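# Pull red block from under cabinet onto teal square

## Task

Get the red block out from beneath the cabinet and onto the teal square so that it sits entirely within the square, flat on the table, and stays put with no help from the robot. The cabinet must finish at its original spot, neither rotated nor tipped over.

## Robot and tools

Robot and frame. Two arms, left_arm and right_arm, each with a two-finger gripper. Every printed position uses one shared scene frame in metres: origin on the tabletop midway between the arms, +x pointing out across the table, +z up, and left_arm on the +y side. The names left and right say nothing about image sides. Printed hand positions can be off, more so at long reach. Each gripper has its own axes: the fingers point along its +z and close along its y. end_effector_position is the point between the pads when shut; closed fingertips extend about 33 mm past it (9 mm when fully open), and closing pushes the tips about 24 mm further out, so keep that clearance above the table.

The row. Both motion tools use a row of 18 numbers, each in [-1, 1], always covering both arms even if one stays still: first left_arm dx, dy, dz, rx, ry, rz, then left gripper position, force_limit, speed, then the same nine for right_arm. dx..rz are an offset, not a pose: a target relative to that gripper's measured pose at the start of the action (for a call's first action, the pose in the last result of this scene), expressed in the gripper's own axes. 1.0 equals 0.6 m of travel or 180 degrees; rx, ry, rz form a single rotation vector. Gripper position: +1 fully open (140 mm), pads touch near -0.8, -1 closes until blocked. force_limit: roughly 14 N at -1, 60 N at 0, 107 N at +1 (parts up to 40 mm wide). speed: finger gap rate about 30 mm/s at -1, 140 at 0, 250 at +1. A gripper's three numbers are always commands, so to leave one unchanged resend its previous values. A row may carry 12 extra values in [0, 1]: per-joint stiffness scales, six for left_arm then six for right_arm, in Joint positions order (waist, shoulder, elbow, forearm roll, wrist pitch, wrist roll); they persist until changed.

execute_actions(actions): a list of actions run in sequence. Each action is a table of up to 15 rows, one per 1/30 s step; fewer rows means the last row is held to fill 15 steps. Every row is measured from the action's start pose, not from the previous row. Each step the command is clipped to within 70 mm and 16 degrees of the current pose, so big offsets need several actions; after an action an arm only continues to its last clipped pose. An empty list just returns the current state and images.

move(target, speed, stop_force, blocking): target is one row as above, offsets from the last result showing a pose. The grippers travel straight lines that finish together, lasting 0.5 to 10 s (cut off at 10 s). speed is path top speed in m/s, 0.002 to 0.5, default 0.25; rotation allowed up to twice that in rad/s. Paths ignore obstacles and the other arm, and grippers may lag, drift or overshoot speed near a straight arm. stop_force (N, 20 to 80, shared by both arms) ends an arm's path when push against its motion rises that much; use it only with very slow moves, not when the gripper rotates, not before 0.2 s into the scene, and not when backing off something the gripper rests on. Force can still overshoot it. blocking=false returns after 0.5 s while motion continues (not allowed with stop_force); poll with wait(0), and call wait or stop before issuing new motion. The result adds a move: line with the ending (done, off_target, moving, held, contact, fault), limits that acted (paced = pose clipped, held = some steps blocked) and each gripper's distance to target.

wait(seconds): 0 to 10; the scene runs with last commands held, returning early if a move ends. stop(): brakes a running move (needs room); fingers keep moving. zoom_image(camera, region): enlarges [x0, y0, x1, y1] in pixels (max 504 by 504) of one camera's latest image; cameras are cam_head_left, cam_head_right, cam_high, cam_low (672x504) and cam_left_wrist, cam_right_wrist (504x504). finished_scene(scene): ends the numbered scene irreversibly and reports success; the goal must already hold with the robot not supporting anything.

Reading results. The state line gives each gripper's position, quaternion wxyz and velocities. object_status: 0 moving, 1 blocked while opening, 2 blocked while closing (a grip), 3 reached target or pads met. position_measured is in counts: 3 open, 230 pads together. Hand target lines show where the controller is driving each gripper. A pose unreachable line means a clearance check altered that arm's command. Flange force estimates external force on the gripper (includes held weight, noisy). Joint torques include offsets and noise. MOTOR HOT warns before an over-temperature brake.

Cautions. Arms are stiff: driving even slightly past a firm contact can trigger a fault, which freezes that arm for 10 s. Faults come from joint load limits (waist and shoulder 306, elbow 144, others 40.5 N m) or 144 N external force. Fast moves hit harder. Keep the arms from colliding or pushing on each other. Do not knock anything off the table, drop, slam or shove hard, and do not disturb the cabinet. Random brief tugs on held parts or pushes on loose ones can occur. The simulation keeps running while replies are written, holding the last command.

Each tool is called after "Emit:" as name([rows], argument=value, ...), one row to a line, values as JSON.

## Session

Emit:
execute_actions(actions=[])

Scene clock: 0.00 s.
left_arm: end_effector_position=(+0.6770, +0.7991, +0.1730) position_measured=3 object_status=3 end_effector_quat_wxyz=(+0.093, +0.119, +0.957, +0.246) end_effector_velocity=(-0.000, -0.000, -0.000) end_effector_angular_velocity=(+0.000, +0.000, -0.000) | right_arm: end_effector_position=(+0.6269, +0.1360, +0.3148) position_measured=3 object_status=3 end_effector_quat_wxyz=(+0.312, +0.905, -0.260, +0.129) end_effector_velocity=(-0.000, -0.000, -0.000) end_effector_angular_velocity=(-0.001, +0.000, -0.000)
Joint positions: left_arm=[ 0.049  0.207  1.93   0.606  0.725 -1.479] | right_arm=[ 0.672  1.067  0.288 -0.613  2.2    2.73 ]
Joint velocities: left_arm=[-0.  0.  0.  0. -0.  0.] | right_arm=[ 0.     0.     0.001 -0.    -0.     0.   ]
Joint torques (N m, as the joint torque sensors report them, + toward a larger angle): no reading
Flange force (N, the push that the arm receives, along the gripper's own x y z axes): no reading
Hand target (left_arm): +0.677, +0.799, +0.173; +0.093, +0.119, +0.957, +0.246
Hand target (right_arm): +0.627, +0.136, +0.315; +0.312, +0.905, -0.260, +0.129
Joint stiffness scale: left_arm=[1. 1. 1. 1. 1. 1.] | right_arm=[1. 1. 1. 1. 1. 1.]

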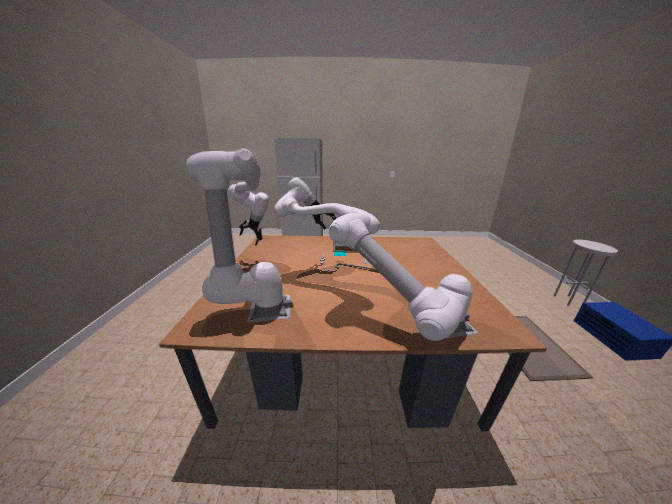

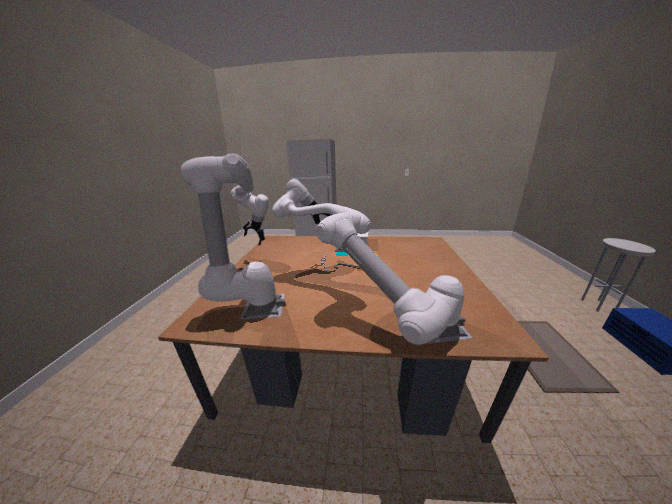

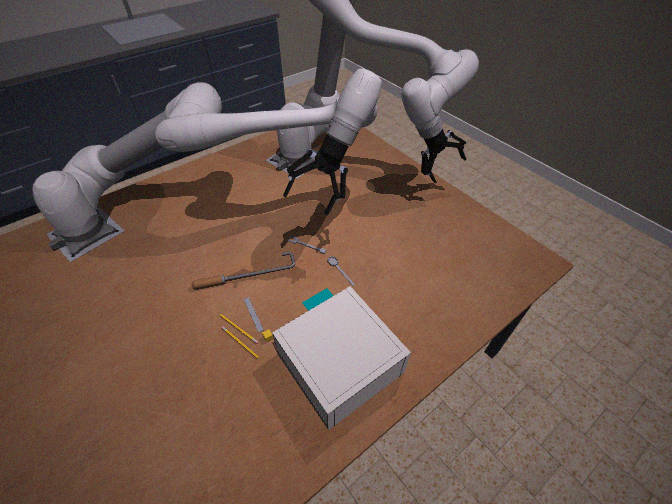

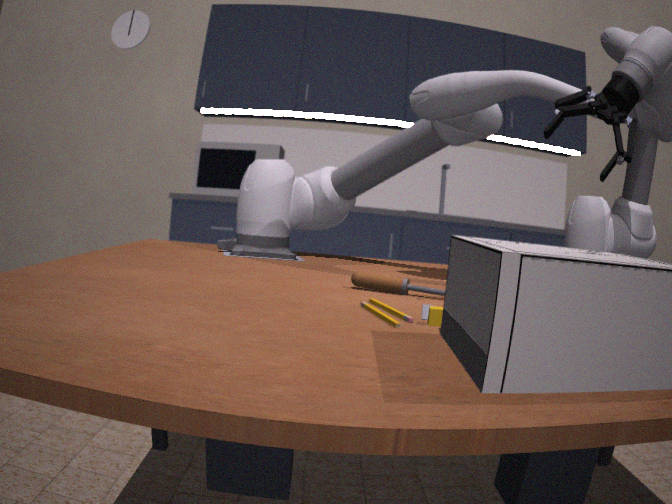

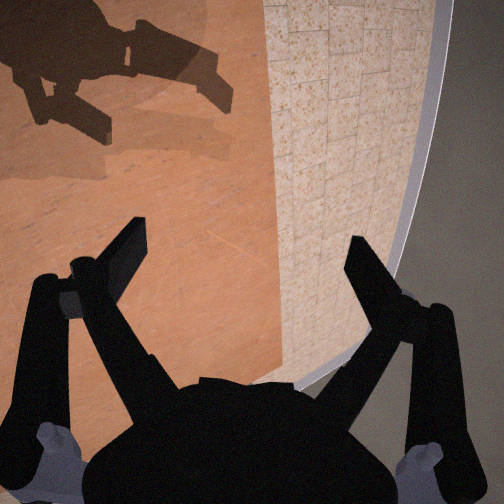

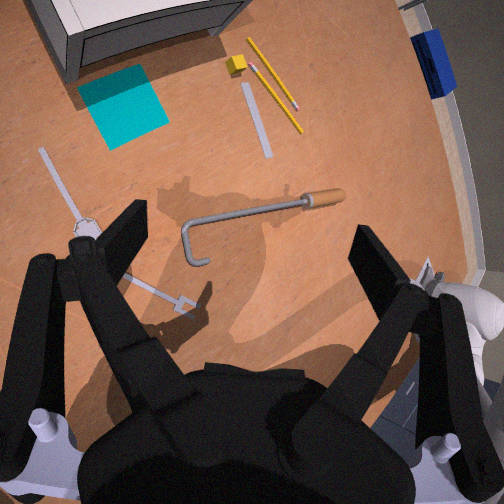

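Emit:
zoom_image(camera="cam_high", region=[170, 200, 430, 430])

Emit:
zoom_image(camera="cam_head_right", region=[280, 210, 420, 290])

Region (170, 200, 430, 430) of cam_high's 672x504 image, scaled by 1.938, with more detail than that image has; it fills the top 446 rows of this view, and the rest is white.

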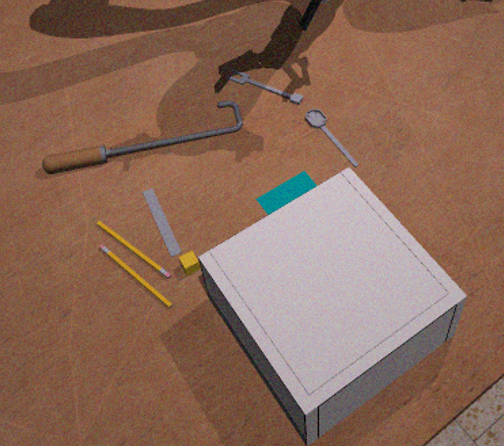

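Region (280, 210, 420, 290) of cam_head_right's 672x504 image, scaled by 3.600, with more detail than that image has; it fills the top 288 rows of this view, and the rest is white.

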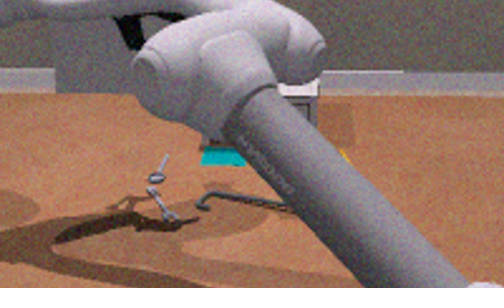

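Emit:
move(target=[0,0,0,0,0,0,1,0,0,0.2365,0.4855,0.358,0.205,-0.085,-0.171,1,0,0])

Scene clock: 20.30 s.
left_arm: end_effector_position=(+0.6770, +0.7991, +0.1730) position_measured=3 object_status=3 end_effector_quat_wxyz=(+0.093, +0.119, +0.957, +0.246) end_effector_velocity=(-0.000, -0.000, -0.000) end_effector_angular_velocity=(+0.000, +0.001, -0.001) | right_arm: end_effector_position=(+0.5997, -0.2503, +0.3504) position_measured=3 object_status=3 end_effector_quat_wxyz=(+0.003, +1.000, -0.001, -0.002) end_effector_velocity=(-0.001, +0.001, -0.000) end_effector_angular_velocity=(+0.004, +0.002, +0.006)
Joint positions: left_arm=[ 0.049  0.207  1.93   0.606  0.725 -1.479] | right_arm=[ 0.122  0.278  1.41  -0.005  1.458  1.886]
Joint velocities: left_arm=[-0.  0.  0.  0.  0.  0.] | right_arm=[-0.    -0.     0.001  0.004  0.    -0.007]
Joint torques (N m, as the joint torque sensors report them, + toward a larger angle): left_arm=[ -0.12 -63.18 -41.43   4.51  -0.53   0.44] | right_arm=[ -3.48 -70.3  -40.43   4.55  -0.14   0.15]
Flange force (N, the push that the arm receives, along the gripper's own x y z axes): left_arm=[1.4 -4.6 6.5] | right_arm=[1.1 -5.6 -1.8]
Hand target (left_arm): +0.677, +0.799, +0.173; +0.093, +0.119, +0.957, +0.246
Hand target (right_arm): +0.600, -0.250, +0.350; +0.001, +1.000, +0.000, -0.000
Off the commanded pose (left_arm): 0.000 m, 0 deg.
Off the commanded pose (right_arm): 0.000 m, 0 deg.
Joint stiffness scale: left_arm=[1. 1. 1. 1. 1. 1.] | right_arm=[1. 1. 1. 1. 1. 1.]
move: done

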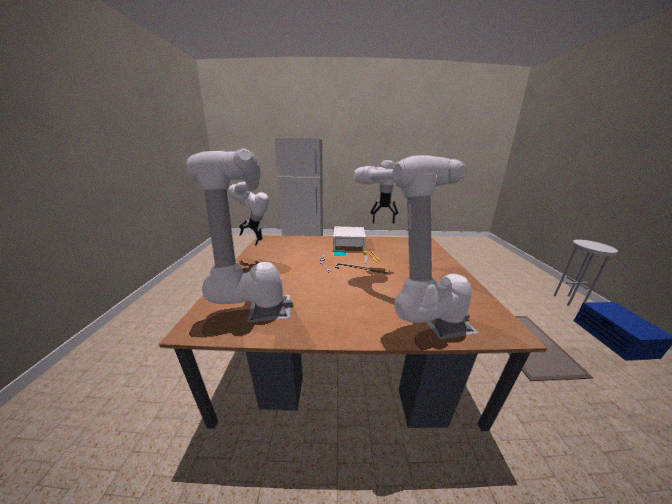

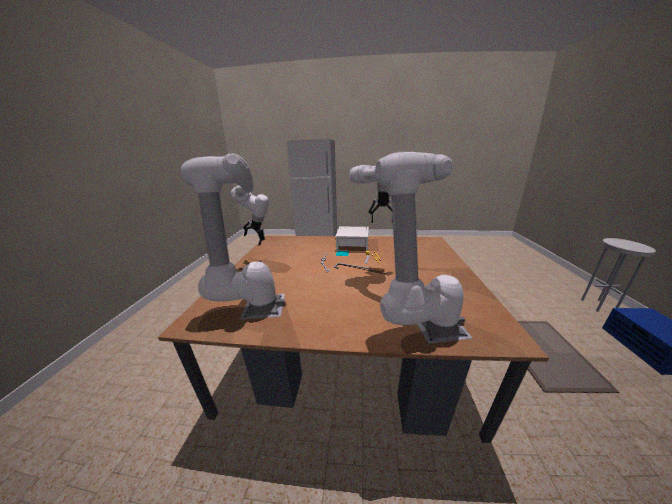

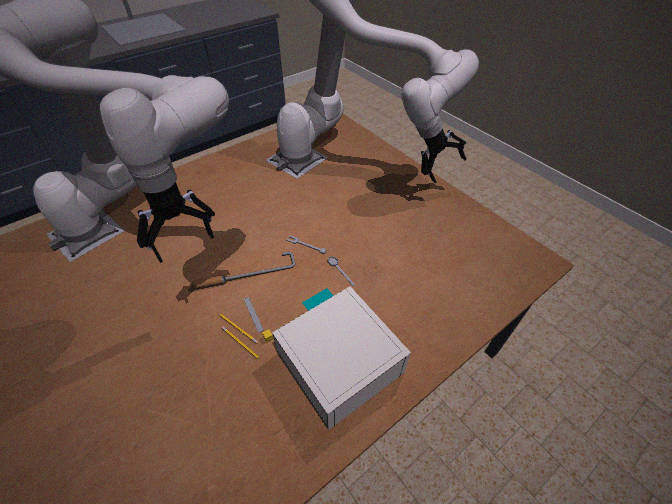

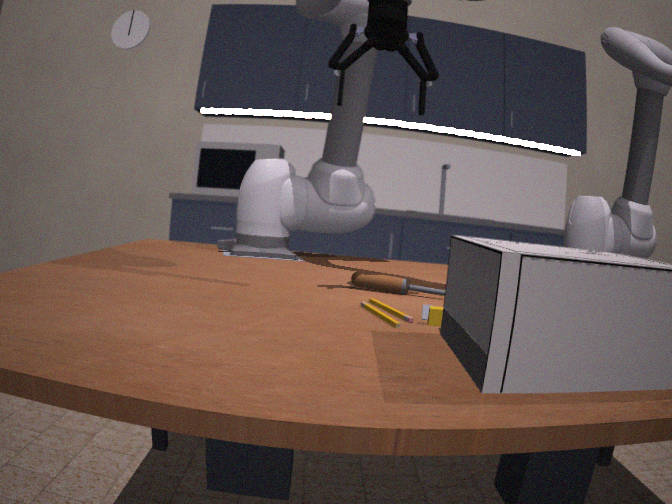

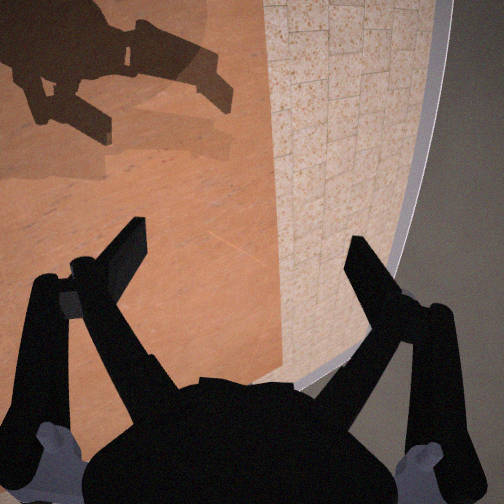

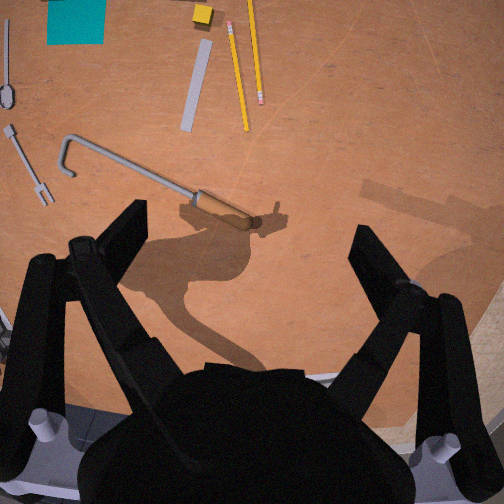

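Emit:
move(target=[0,0,0,0,0,0,1,0,0,-0.1667,-0.0833,0.25,0,0,-0.4,1,0,0], speed=0.4)

Scene clock: 28.47 s.
left_arm: end_effector_position=(+0.6770, +0.7991, +0.1730) position_measured=3 object_status=3 end_effector_quat_wxyz=(+0.093, +0.119, +0.957, +0.246) end_effector_velocity=(+0.000, +0.000, +0.000) end_effector_angular_velocity=(-0.001, -0.001, +0.002) | right_arm: end_effector_position=(+0.4996, -0.2022, +0.2011) position_measured=3 object_status=3 end_effector_quat_wxyz=(+0.001, +0.812, +0.584, -0.006) end_effector_velocity=(+0.000, +0.000, +0.000) end_effector_angular_velocity=(+0.001, -0.002, +0.007)
Joint positions: left_arm=[ 0.049  0.207  1.93   0.606  0.725 -1.479] | right_arm=[ 0.239  0.232  1.748 -0.005  1.173  0.755]
Joint velocities: left_arm=[ 0.001  0.    -0.001 -0.001  0.    -0.001] | right_arm=[ 0.    -0.001  0.     0.    -0.002 -0.007]
Joint torques (N m, as the joint torque sensors report them, + toward a larger angle): left_arm=[  5.69 -63.05 -41.43   4.63  -0.1    0.51] | right_arm=[ -4.15 -61.62 -36.11   3.87  -0.56   0.6 ]
Flange force (N, the push that the arm receives, along the gripper's own x y z axes): left_arm=[-3.0 -12.1 3.1] | right_arm=[6.8 -1.1 -3.6]
Hand target (left_arm): +0.677, +0.799, +0.173; +0.093, +0.119, +0.957, +0.246
Hand target (right_arm): +0.499, -0.201, +0.201; +0.002, +0.810, +0.587, -0.003
Off the commanded pose (left_arm): 0.000 m, 0 deg.
Off the commanded pose (right_arm): 0.001 m, 1 deg.
Joint stiffness scale: left_arm=[1. 1. 1. 1. 1. 1.] | right_arm=[1. 1. 1. 1. 1. 1.]
move: done

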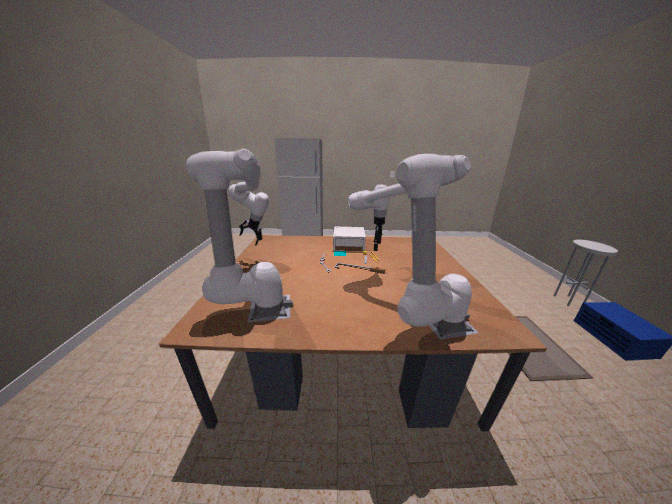

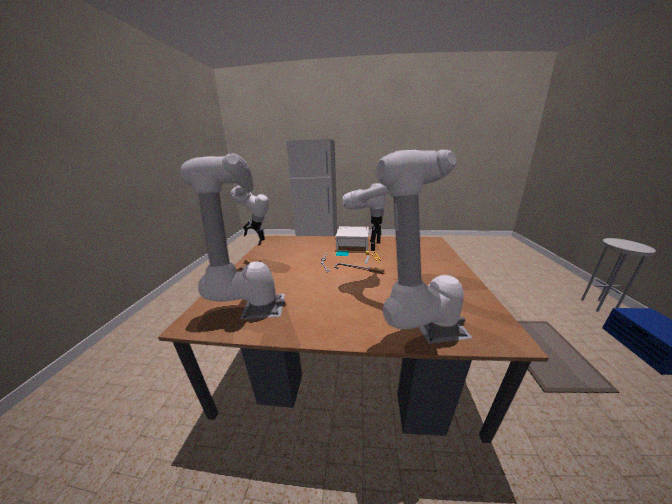

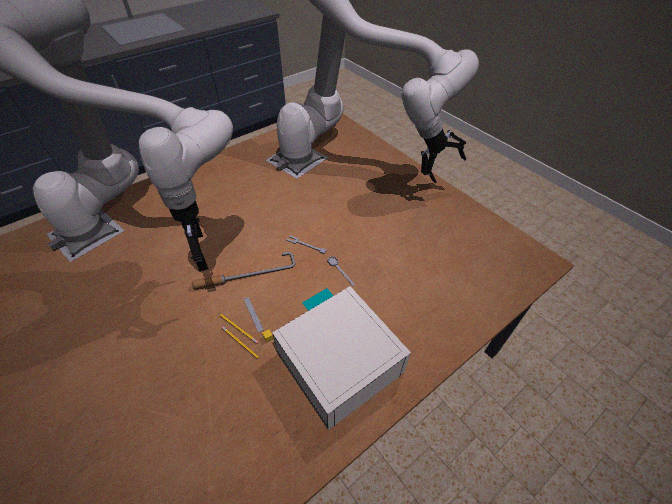

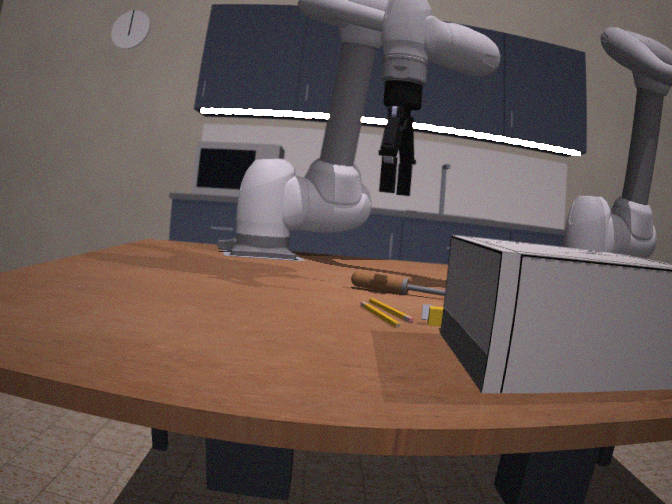

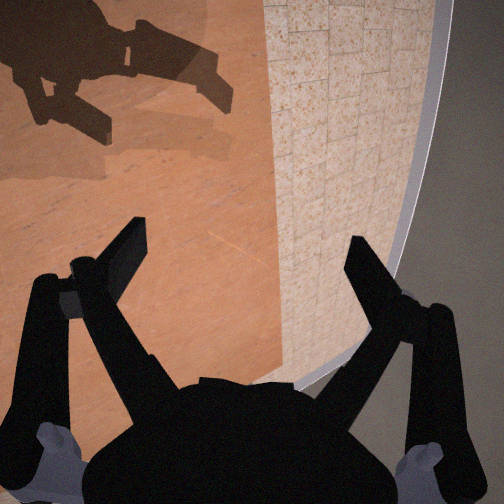

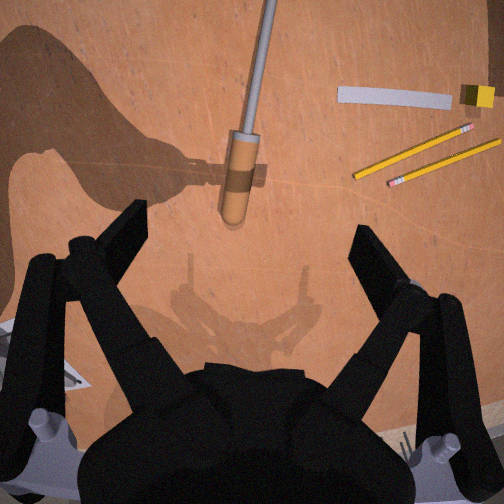

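Emit:
move(target=[-0.1055,-0.8945,-0.279,0.198,-0.333,-0.020,1,0,0,0,-0.03,0.2,0,0,0.017,0.2,0,0])

Scene clock: 50.80 s.
left_arm: end_effector_position=(+0.6024, +0.2493, +0.0610) position_measured=3 object_status=3 end_effector_quat_wxyz=(+0.519, +0.218, +0.815, -0.139) end_effector_velocity=(+0.000, -0.001, +0.001) end_effector_angular_velocity=(-0.004, -0.004, +0.001) | right_arm: end_effector_position=(+0.4821, -0.1984, +0.0837) position_measured=104 object_status=3 end_effector_quat_wxyz=(+0.001, +0.826, +0.563, -0.007) end_effector_velocity=(+0.000, +0.000, -0.000) end_effector_angular_velocity=(+0.000, -0.000, -0.002)
Joint positions: left_arm=[-0.523  0.304  2.594  0.231 -0.897 -1.632] | right_arm=[ 0.256  0.31   1.886 -0.005  0.959  0.823]
Joint velocities: left_arm=[-0.002  0.001  0.001 -0.004 -0.008  0.001] | right_arm=[ 0.     0.     0.     0.    -0.     0.002]
Joint torques (N m, as the joint torque sensors report them, + toward a larger angle): left_arm=[  3.05 -51.34 -15.12   1.28  -2.55   0.76] | right_arm=[ -3.97 -64.93 -31.68   3.19   0.13   0.02]
Flange force (N, the push that the arm receives, along the gripper's own x y z axes): left_arm=[16.2 -9.0 12.0] | right_arm=[6.8 -2.3 -1.9]
Hand target (left_arm): +0.601, +0.250, +0.060; +0.519, +0.217, +0.815, -0.138
Hand target (right_arm): +0.482, -0.197, +0.081; +0.001, +0.827, +0.562, -0.006
Off the commanded pose (left_arm): 0.003 m, 0 deg.
Off the commanded pose (right_arm): 0.003 m, 0 deg.
Joint stiffness scale: left_arm=[1. 1. 1. 1. 1. 1.] | right_arm=[1. 1. 1. 1. 1. 1.]
move: done

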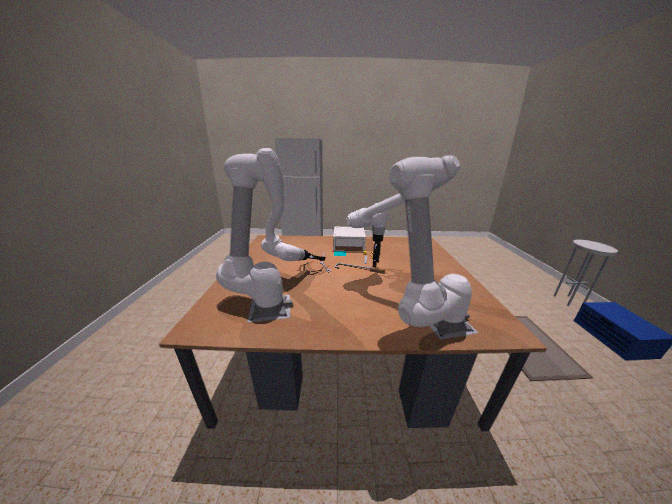

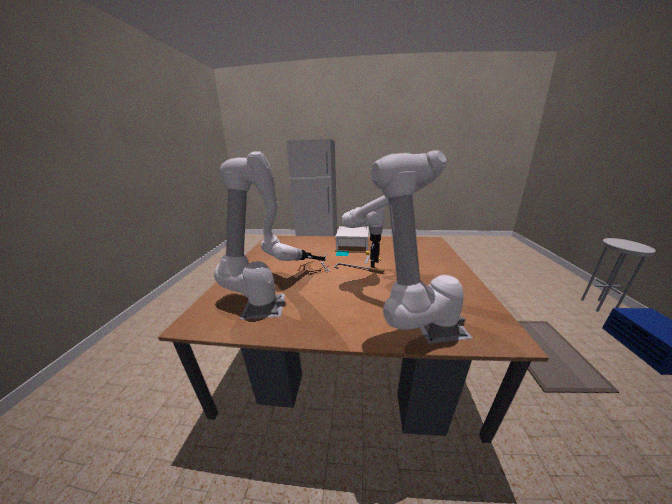

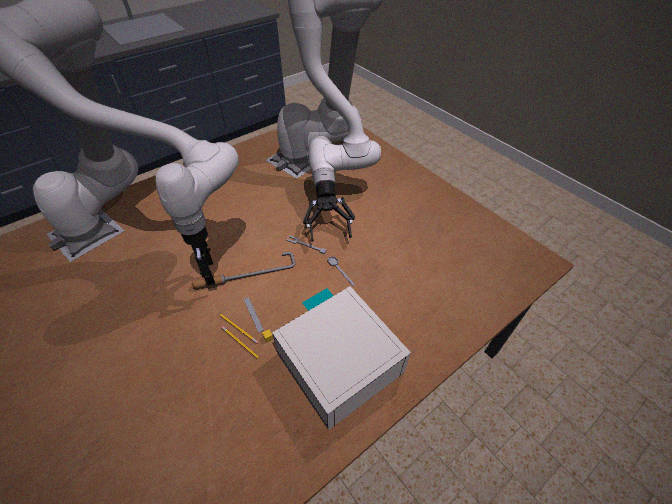

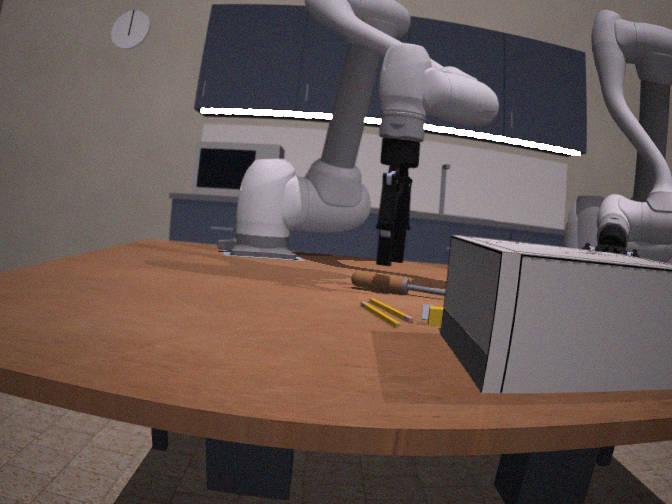

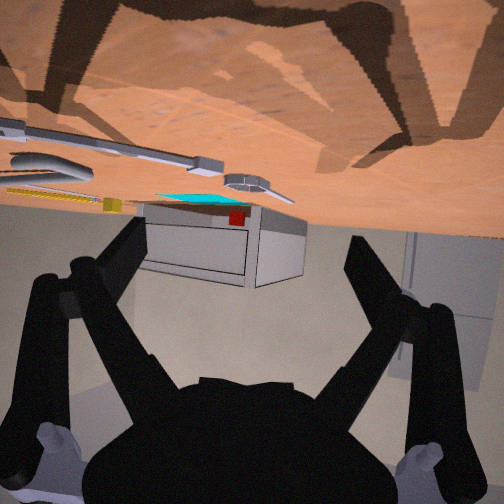

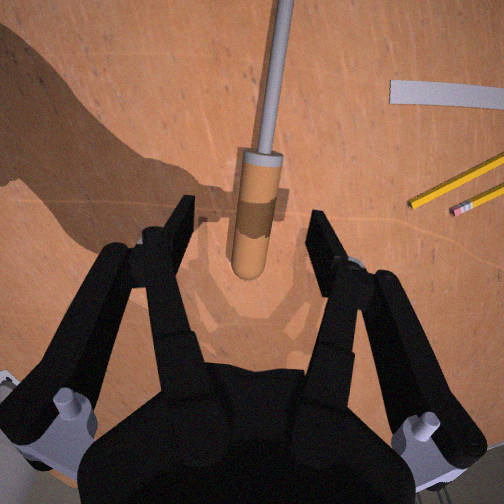

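Emit:
zoom_image(camera="cam_left_wrist", region=[90, 160, 330, 300])

Emit:
move(target=[0,0,0,0,0,0,1,0,0,-0.02,0.005,0.068,0,0,0.005,0.2,0,0], speed=0.1)

Region (90, 160, 330, 300) of cam_left_wrist's 504x504 image, scaled by 2.100, with more detail than that image has; it fills the top 294 rows of this view, and the rest is white.

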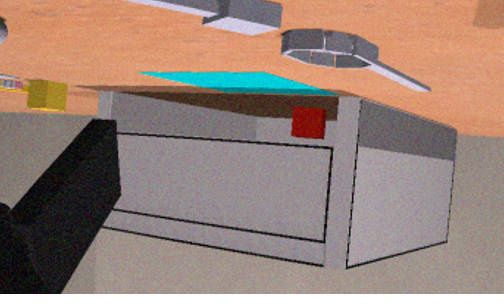

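Scene clock: 54.23 s.
left_arm: end_effector_position=(+0.6025, +0.2493, +0.0612) position_measured=3 object_status=3 end_effector_quat_wxyz=(+0.519, +0.217, +0.815, -0.139) end_effector_velocity=(-0.000, -0.000, -0.000) end_effector_angular_velocity=(+0.000, +0.000, -0.001) | right_arm: end_effector_position=(+0.4794, -0.2097, +0.0454) position_measured=104 object_status=3 end_effector_quat_wxyz=(+0.001, +0.830, +0.557, -0.008) end_effector_velocity=(+0.001, +0.000, +0.000) end_effector_angular_velocity=(+0.002, -0.003, +0.000)
Joint positions: left_arm=[-0.523  0.304  2.594  0.231 -0.897 -1.632] | right_arm=[ 0.241  0.34   1.928 -0.005  0.889  0.823]
Joint velocities: left_arm=[ 0.     0.    -0.     0.001  0.    -0.   ] | right_arm=[-0.    -0.     0.     0.    -0.003 -0.001]
Joint torques (N m, as the joint torque sensors report them, + toward a larger angle): left_arm=[  0.06 -48.96 -17.01   1.51  -2.28   0.16] | right_arm=[ -4.27 -65.86 -30.48   3.19  -0.01   0.04]
Flange force (N, the push that the arm receives, along the gripper's own x y z axes): left_arm=[15.2 -3.2 4.2] | right_arm=[6.1 -3.6 -1.9]
Hand target (left_arm): +0.602, +0.249, +0.061; +0.519, +0.218, +0.815, -0.139
Hand target (right_arm): +0.480, -0.211, +0.043; +0.001, +0.831, +0.557, -0.007
Off the commanded pose (left_arm): 0.000 m, 0 deg.
Off the commanded pose (right_arm): 0.003 m, 0 deg.
Joint stiffness scale: left_arm=[1. 1. 1. 1. 1. 1.] | right_arm=[1. 1. 1. 1. 1. 1.]
move: done

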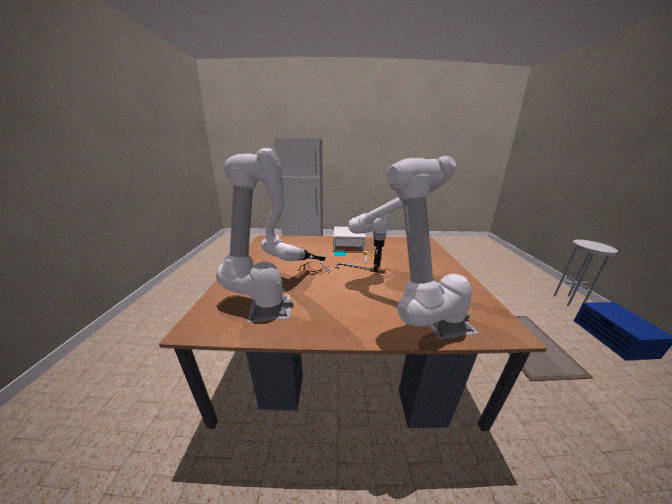

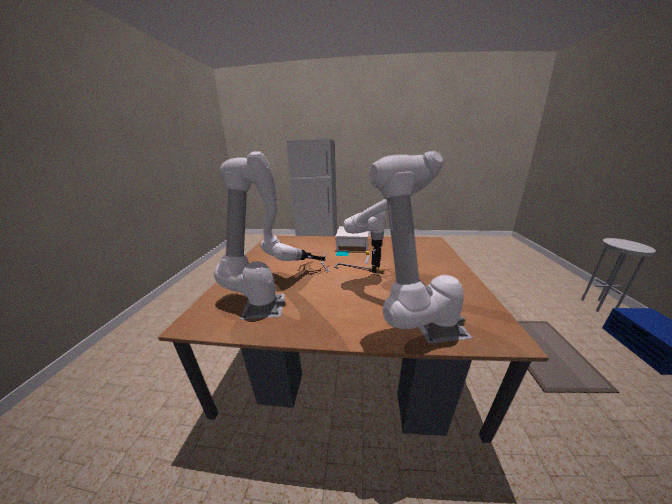

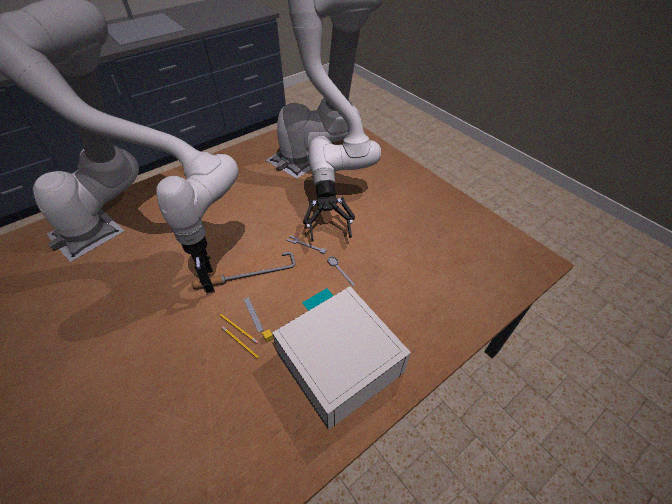

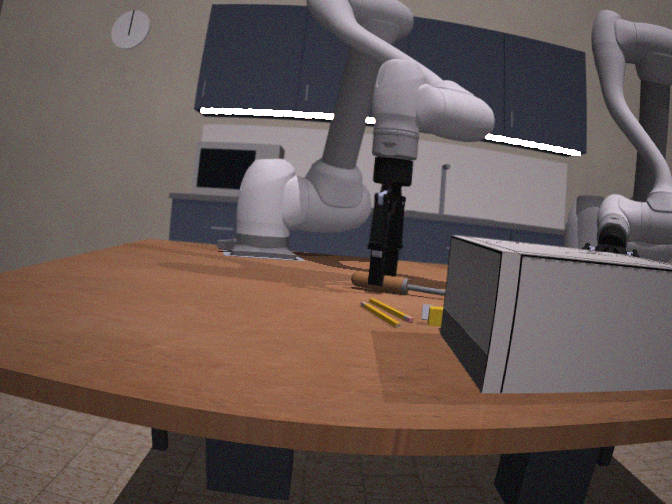

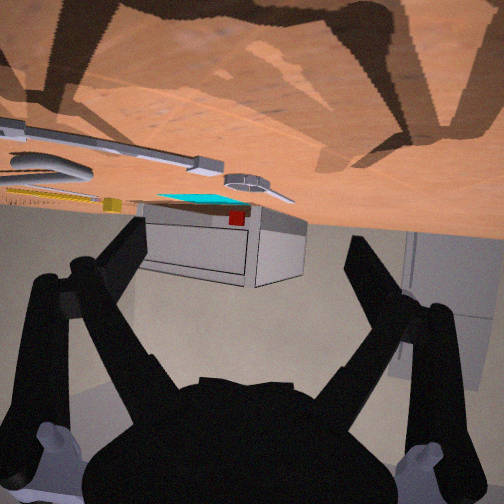

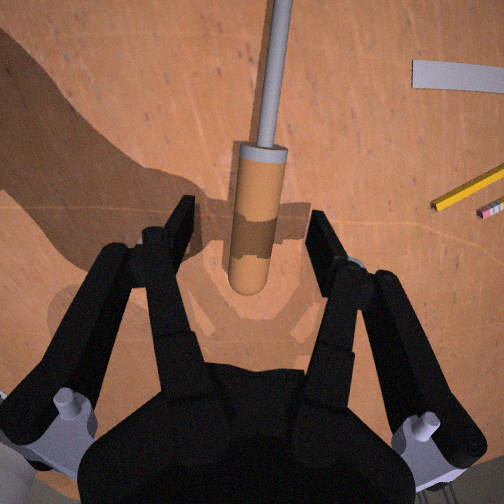

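Emit:
move(target=[0,0,0,0,0,0,1,0,0,0,0.003,0.02,0,0,0,-0.2,0,0], speed=0.05)

Emit:
move(target=[0,0,0,0,0,0,1,0,0,0,0,0,0,0,0,-1,0.6,0])

Emit:
zoom_image(camera="cam_low", region=[320, 220, 460, 320])

Scene clock: 58.73 s.
left_arm: end_effector_position=(+0.6025, +0.2493, +0.0612) position_measured=3 object_status=3 end_effector_quat_wxyz=(+0.519, +0.217, +0.815, -0.139) end_effector_velocity=(-0.001, +0.000, -0.001) end_effector_angular_velocity=(-0.001, +0.002, -0.000) | right_arm: end_effector_position=(+0.4804, -0.2093, +0.0358) position_measured=154 object_status=3 end_effector_quat_wxyz=(+0.000, +0.830, +0.557, -0.009) end_effector_velocity=(+0.001, +0.000, -0.000) end_effector_angular_velocity=(+0.001, -0.002, -0.000)
Joint positions: left_arm=[-0.523  0.304  2.594  0.231 -0.897 -1.632] | right_arm=[ 0.241  0.354  1.931 -0.005  0.875  0.823]
Joint velocities: left_arm=[-0.     0.     0.001  0.001  0.    -0.001] | right_arm=[-0.     0.    -0.     0.    -0.002  0.   ]
Joint torques (N m, as the joint torque sensors report them, + toward a larger angle): left_arm=[  2.62 -49.55 -17.54   1.33  -2.67   0.42] | right_arm=[ -4.15 -66.83 -30.32   2.94   0.04   0.05]
Flange force (N, the push that the arm receives, along the gripper's own x y z axes): left_arm=[14.9 -10.2 5.3] | right_arm=[5.5 -3.8 -1.6]
Hand target (left_arm): +0.602, +0.249, +0.061; +0.519, +0.217, +0.815, -0.139
Hand target (right_arm): +0.481, -0.211, +0.033; +0.001, +0.830, +0.557, -0.008
Off the commanded pose (left_arm): 0.000 m, 0 deg.
Off the commanded pose (right_arm): 0.003 m, 0 deg.
Joint stiffness scale: left_arm=[1. 1. 1. 1. 1. 1.] | right_arm=[1. 1. 1. 1. 1. 1.]
move: done

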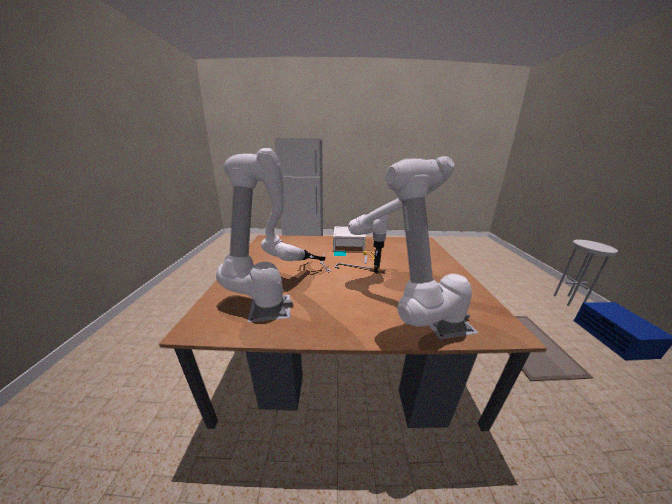

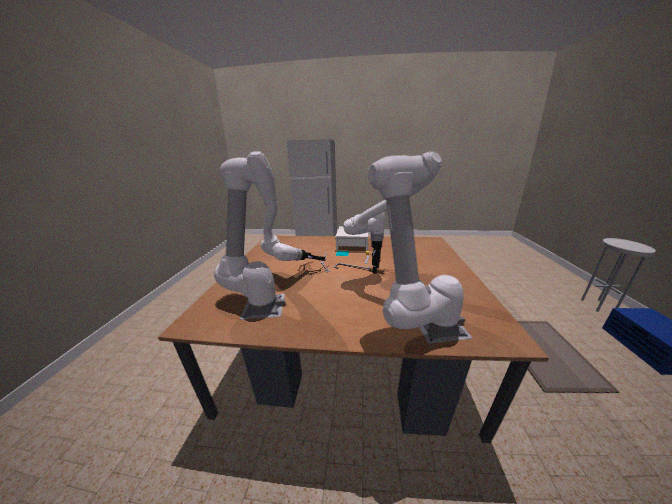

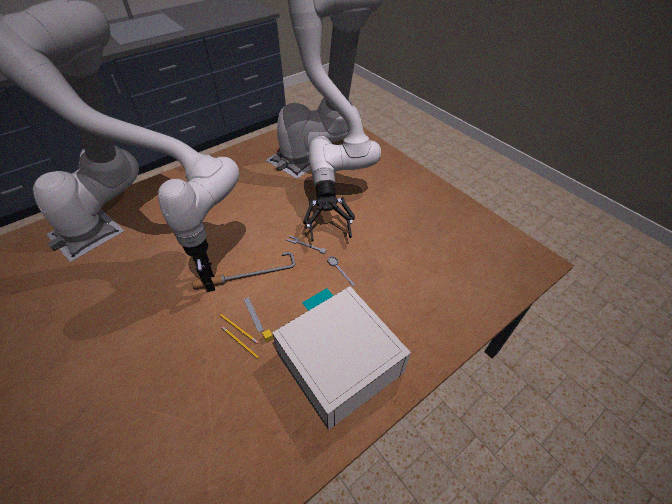

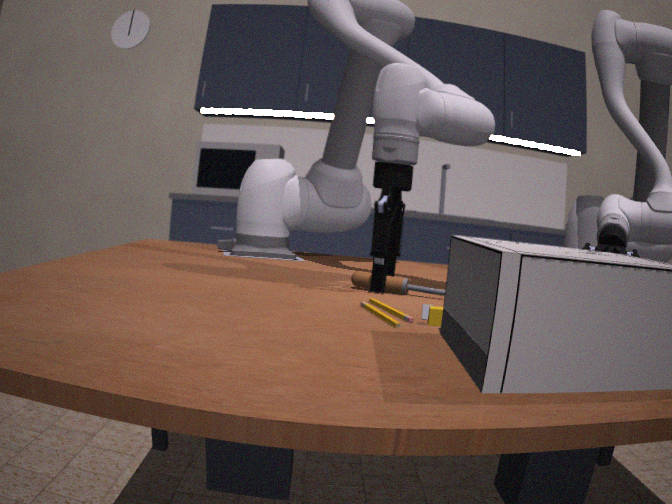

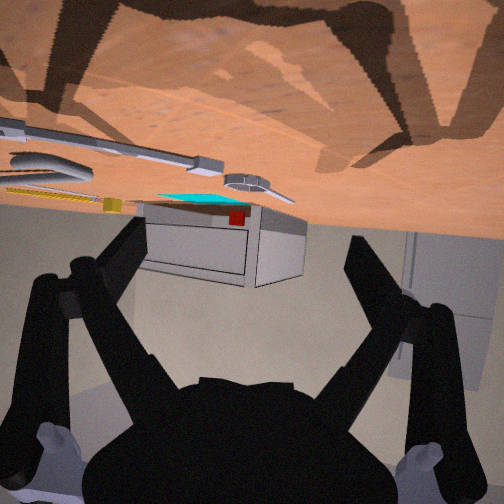

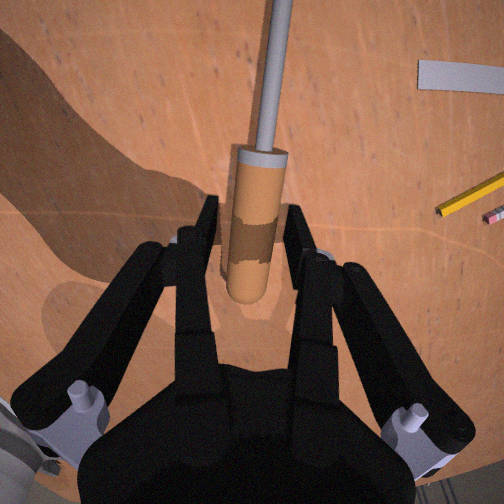

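Scene clock: 59.23 s.
left_arm: end_effector_position=(+0.6025, +0.2493, +0.0612) position_measured=3 object_status=3 end_effector_quat_wxyz=(+0.519, +0.217, +0.815, -0.139) end_effector_velocity=(+0.000, +0.001, +0.000) end_effector_angular_velocity=(-0.001, +0.000, +0.002) | right_arm: end_effector_position=(+0.4804, -0.2093, +0.0358) position_measured=190 object_status=2 end_effector_quat_wxyz=(+0.000, +0.830, +0.557, -0.009) end_effector_velocity=(-0.000, -0.000, -0.000) end_effector_angular_velocity=(-0.000, +0.001, +0.000)
Joint positions: left_arm=[-0.523  0.304  2.594  0.231 -0.897 -1.632] | right_arm=[ 0.241  0.354  1.931 -0.005  0.875  0.823]
Joint velocities: left_arm=[ 0.    -0.    -0.    -0.002  0.    -0.001] | right_arm=[-0.     0.     0.001  0.     0.    -0.   ]
Joint torques (N m, as the joint torque sensors report them, + toward a larger angle): left_arm=[  0.86 -47.96 -17.25   1.65  -2.06   0.37] | right_arm=[ -4.55 -61.65 -28.07   2.95  -0.96   0.12]
Flange force (N, the push that the arm receives, along the gripper's own x y z axes): left_arm=[13.2 -6.2 2.2] | right_arm=[4.6 -5.2 -10.2]
Hand target (left_arm): +0.602, +0.249, +0.061; +0.519, +0.217, +0.815, -0.139
Hand target (right_arm): +0.480, -0.209, +0.036; +0.000, +0.830, +0.557, -0.009
Off the commanded pose (left_arm): 0.000 m, 0 deg.
Off the commanded pose (right_arm): 0.000 m, 0 deg.
Joint stiffness scale: left_arm=[1. 1. 1. 1. 1. 1.] | right_arm=[1. 1. 1. 1. 1. 1.]
move: done

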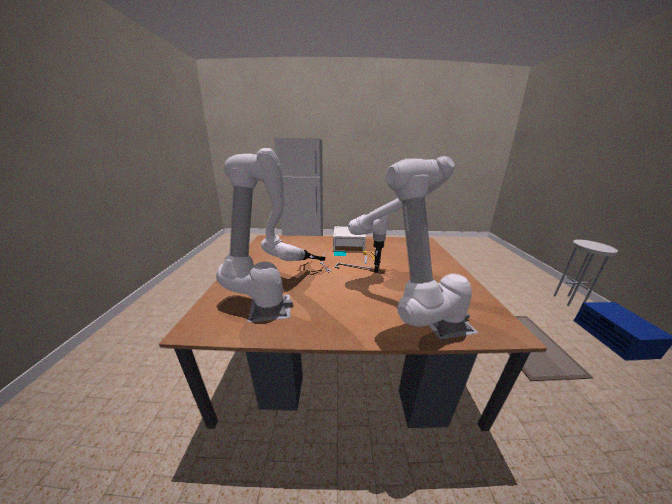

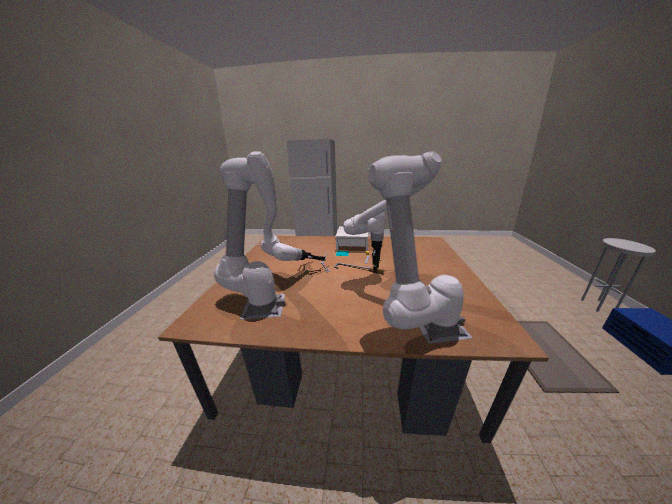

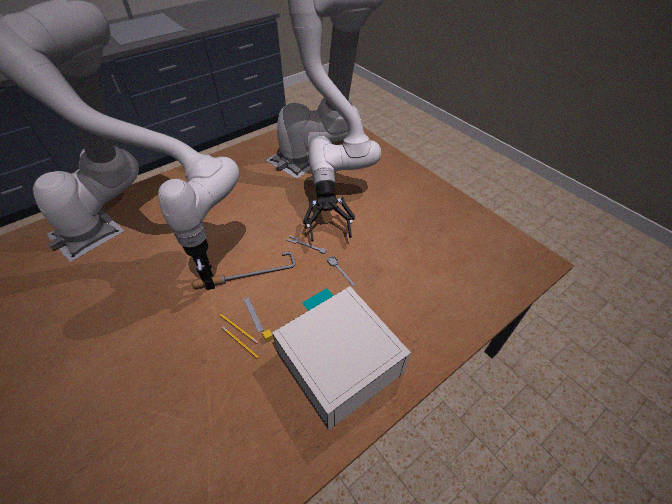

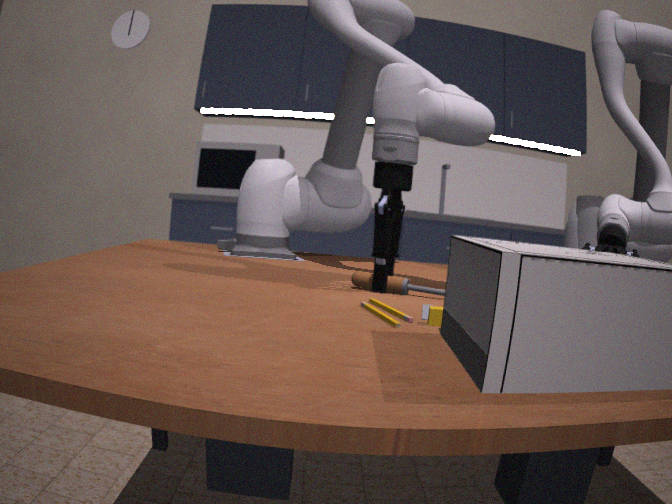

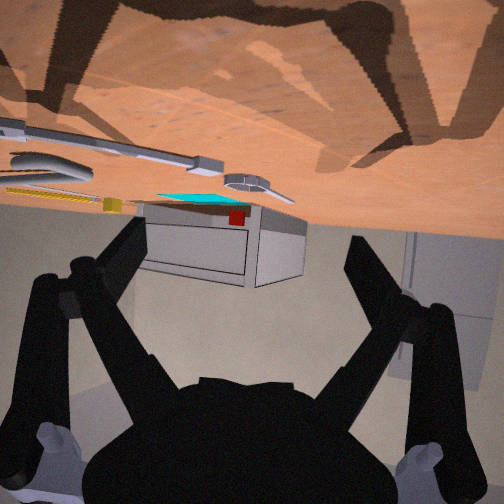

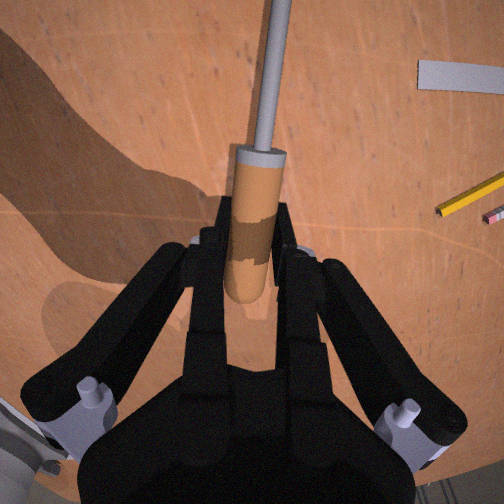

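Region (320, 220, 460, 320) of cam_low's 672x504 image, scaled by 3.600, with more detail than that image has; it fills the top 360 rows of this view, and the rest is white.

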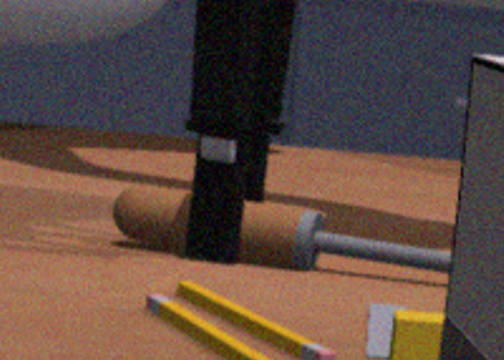

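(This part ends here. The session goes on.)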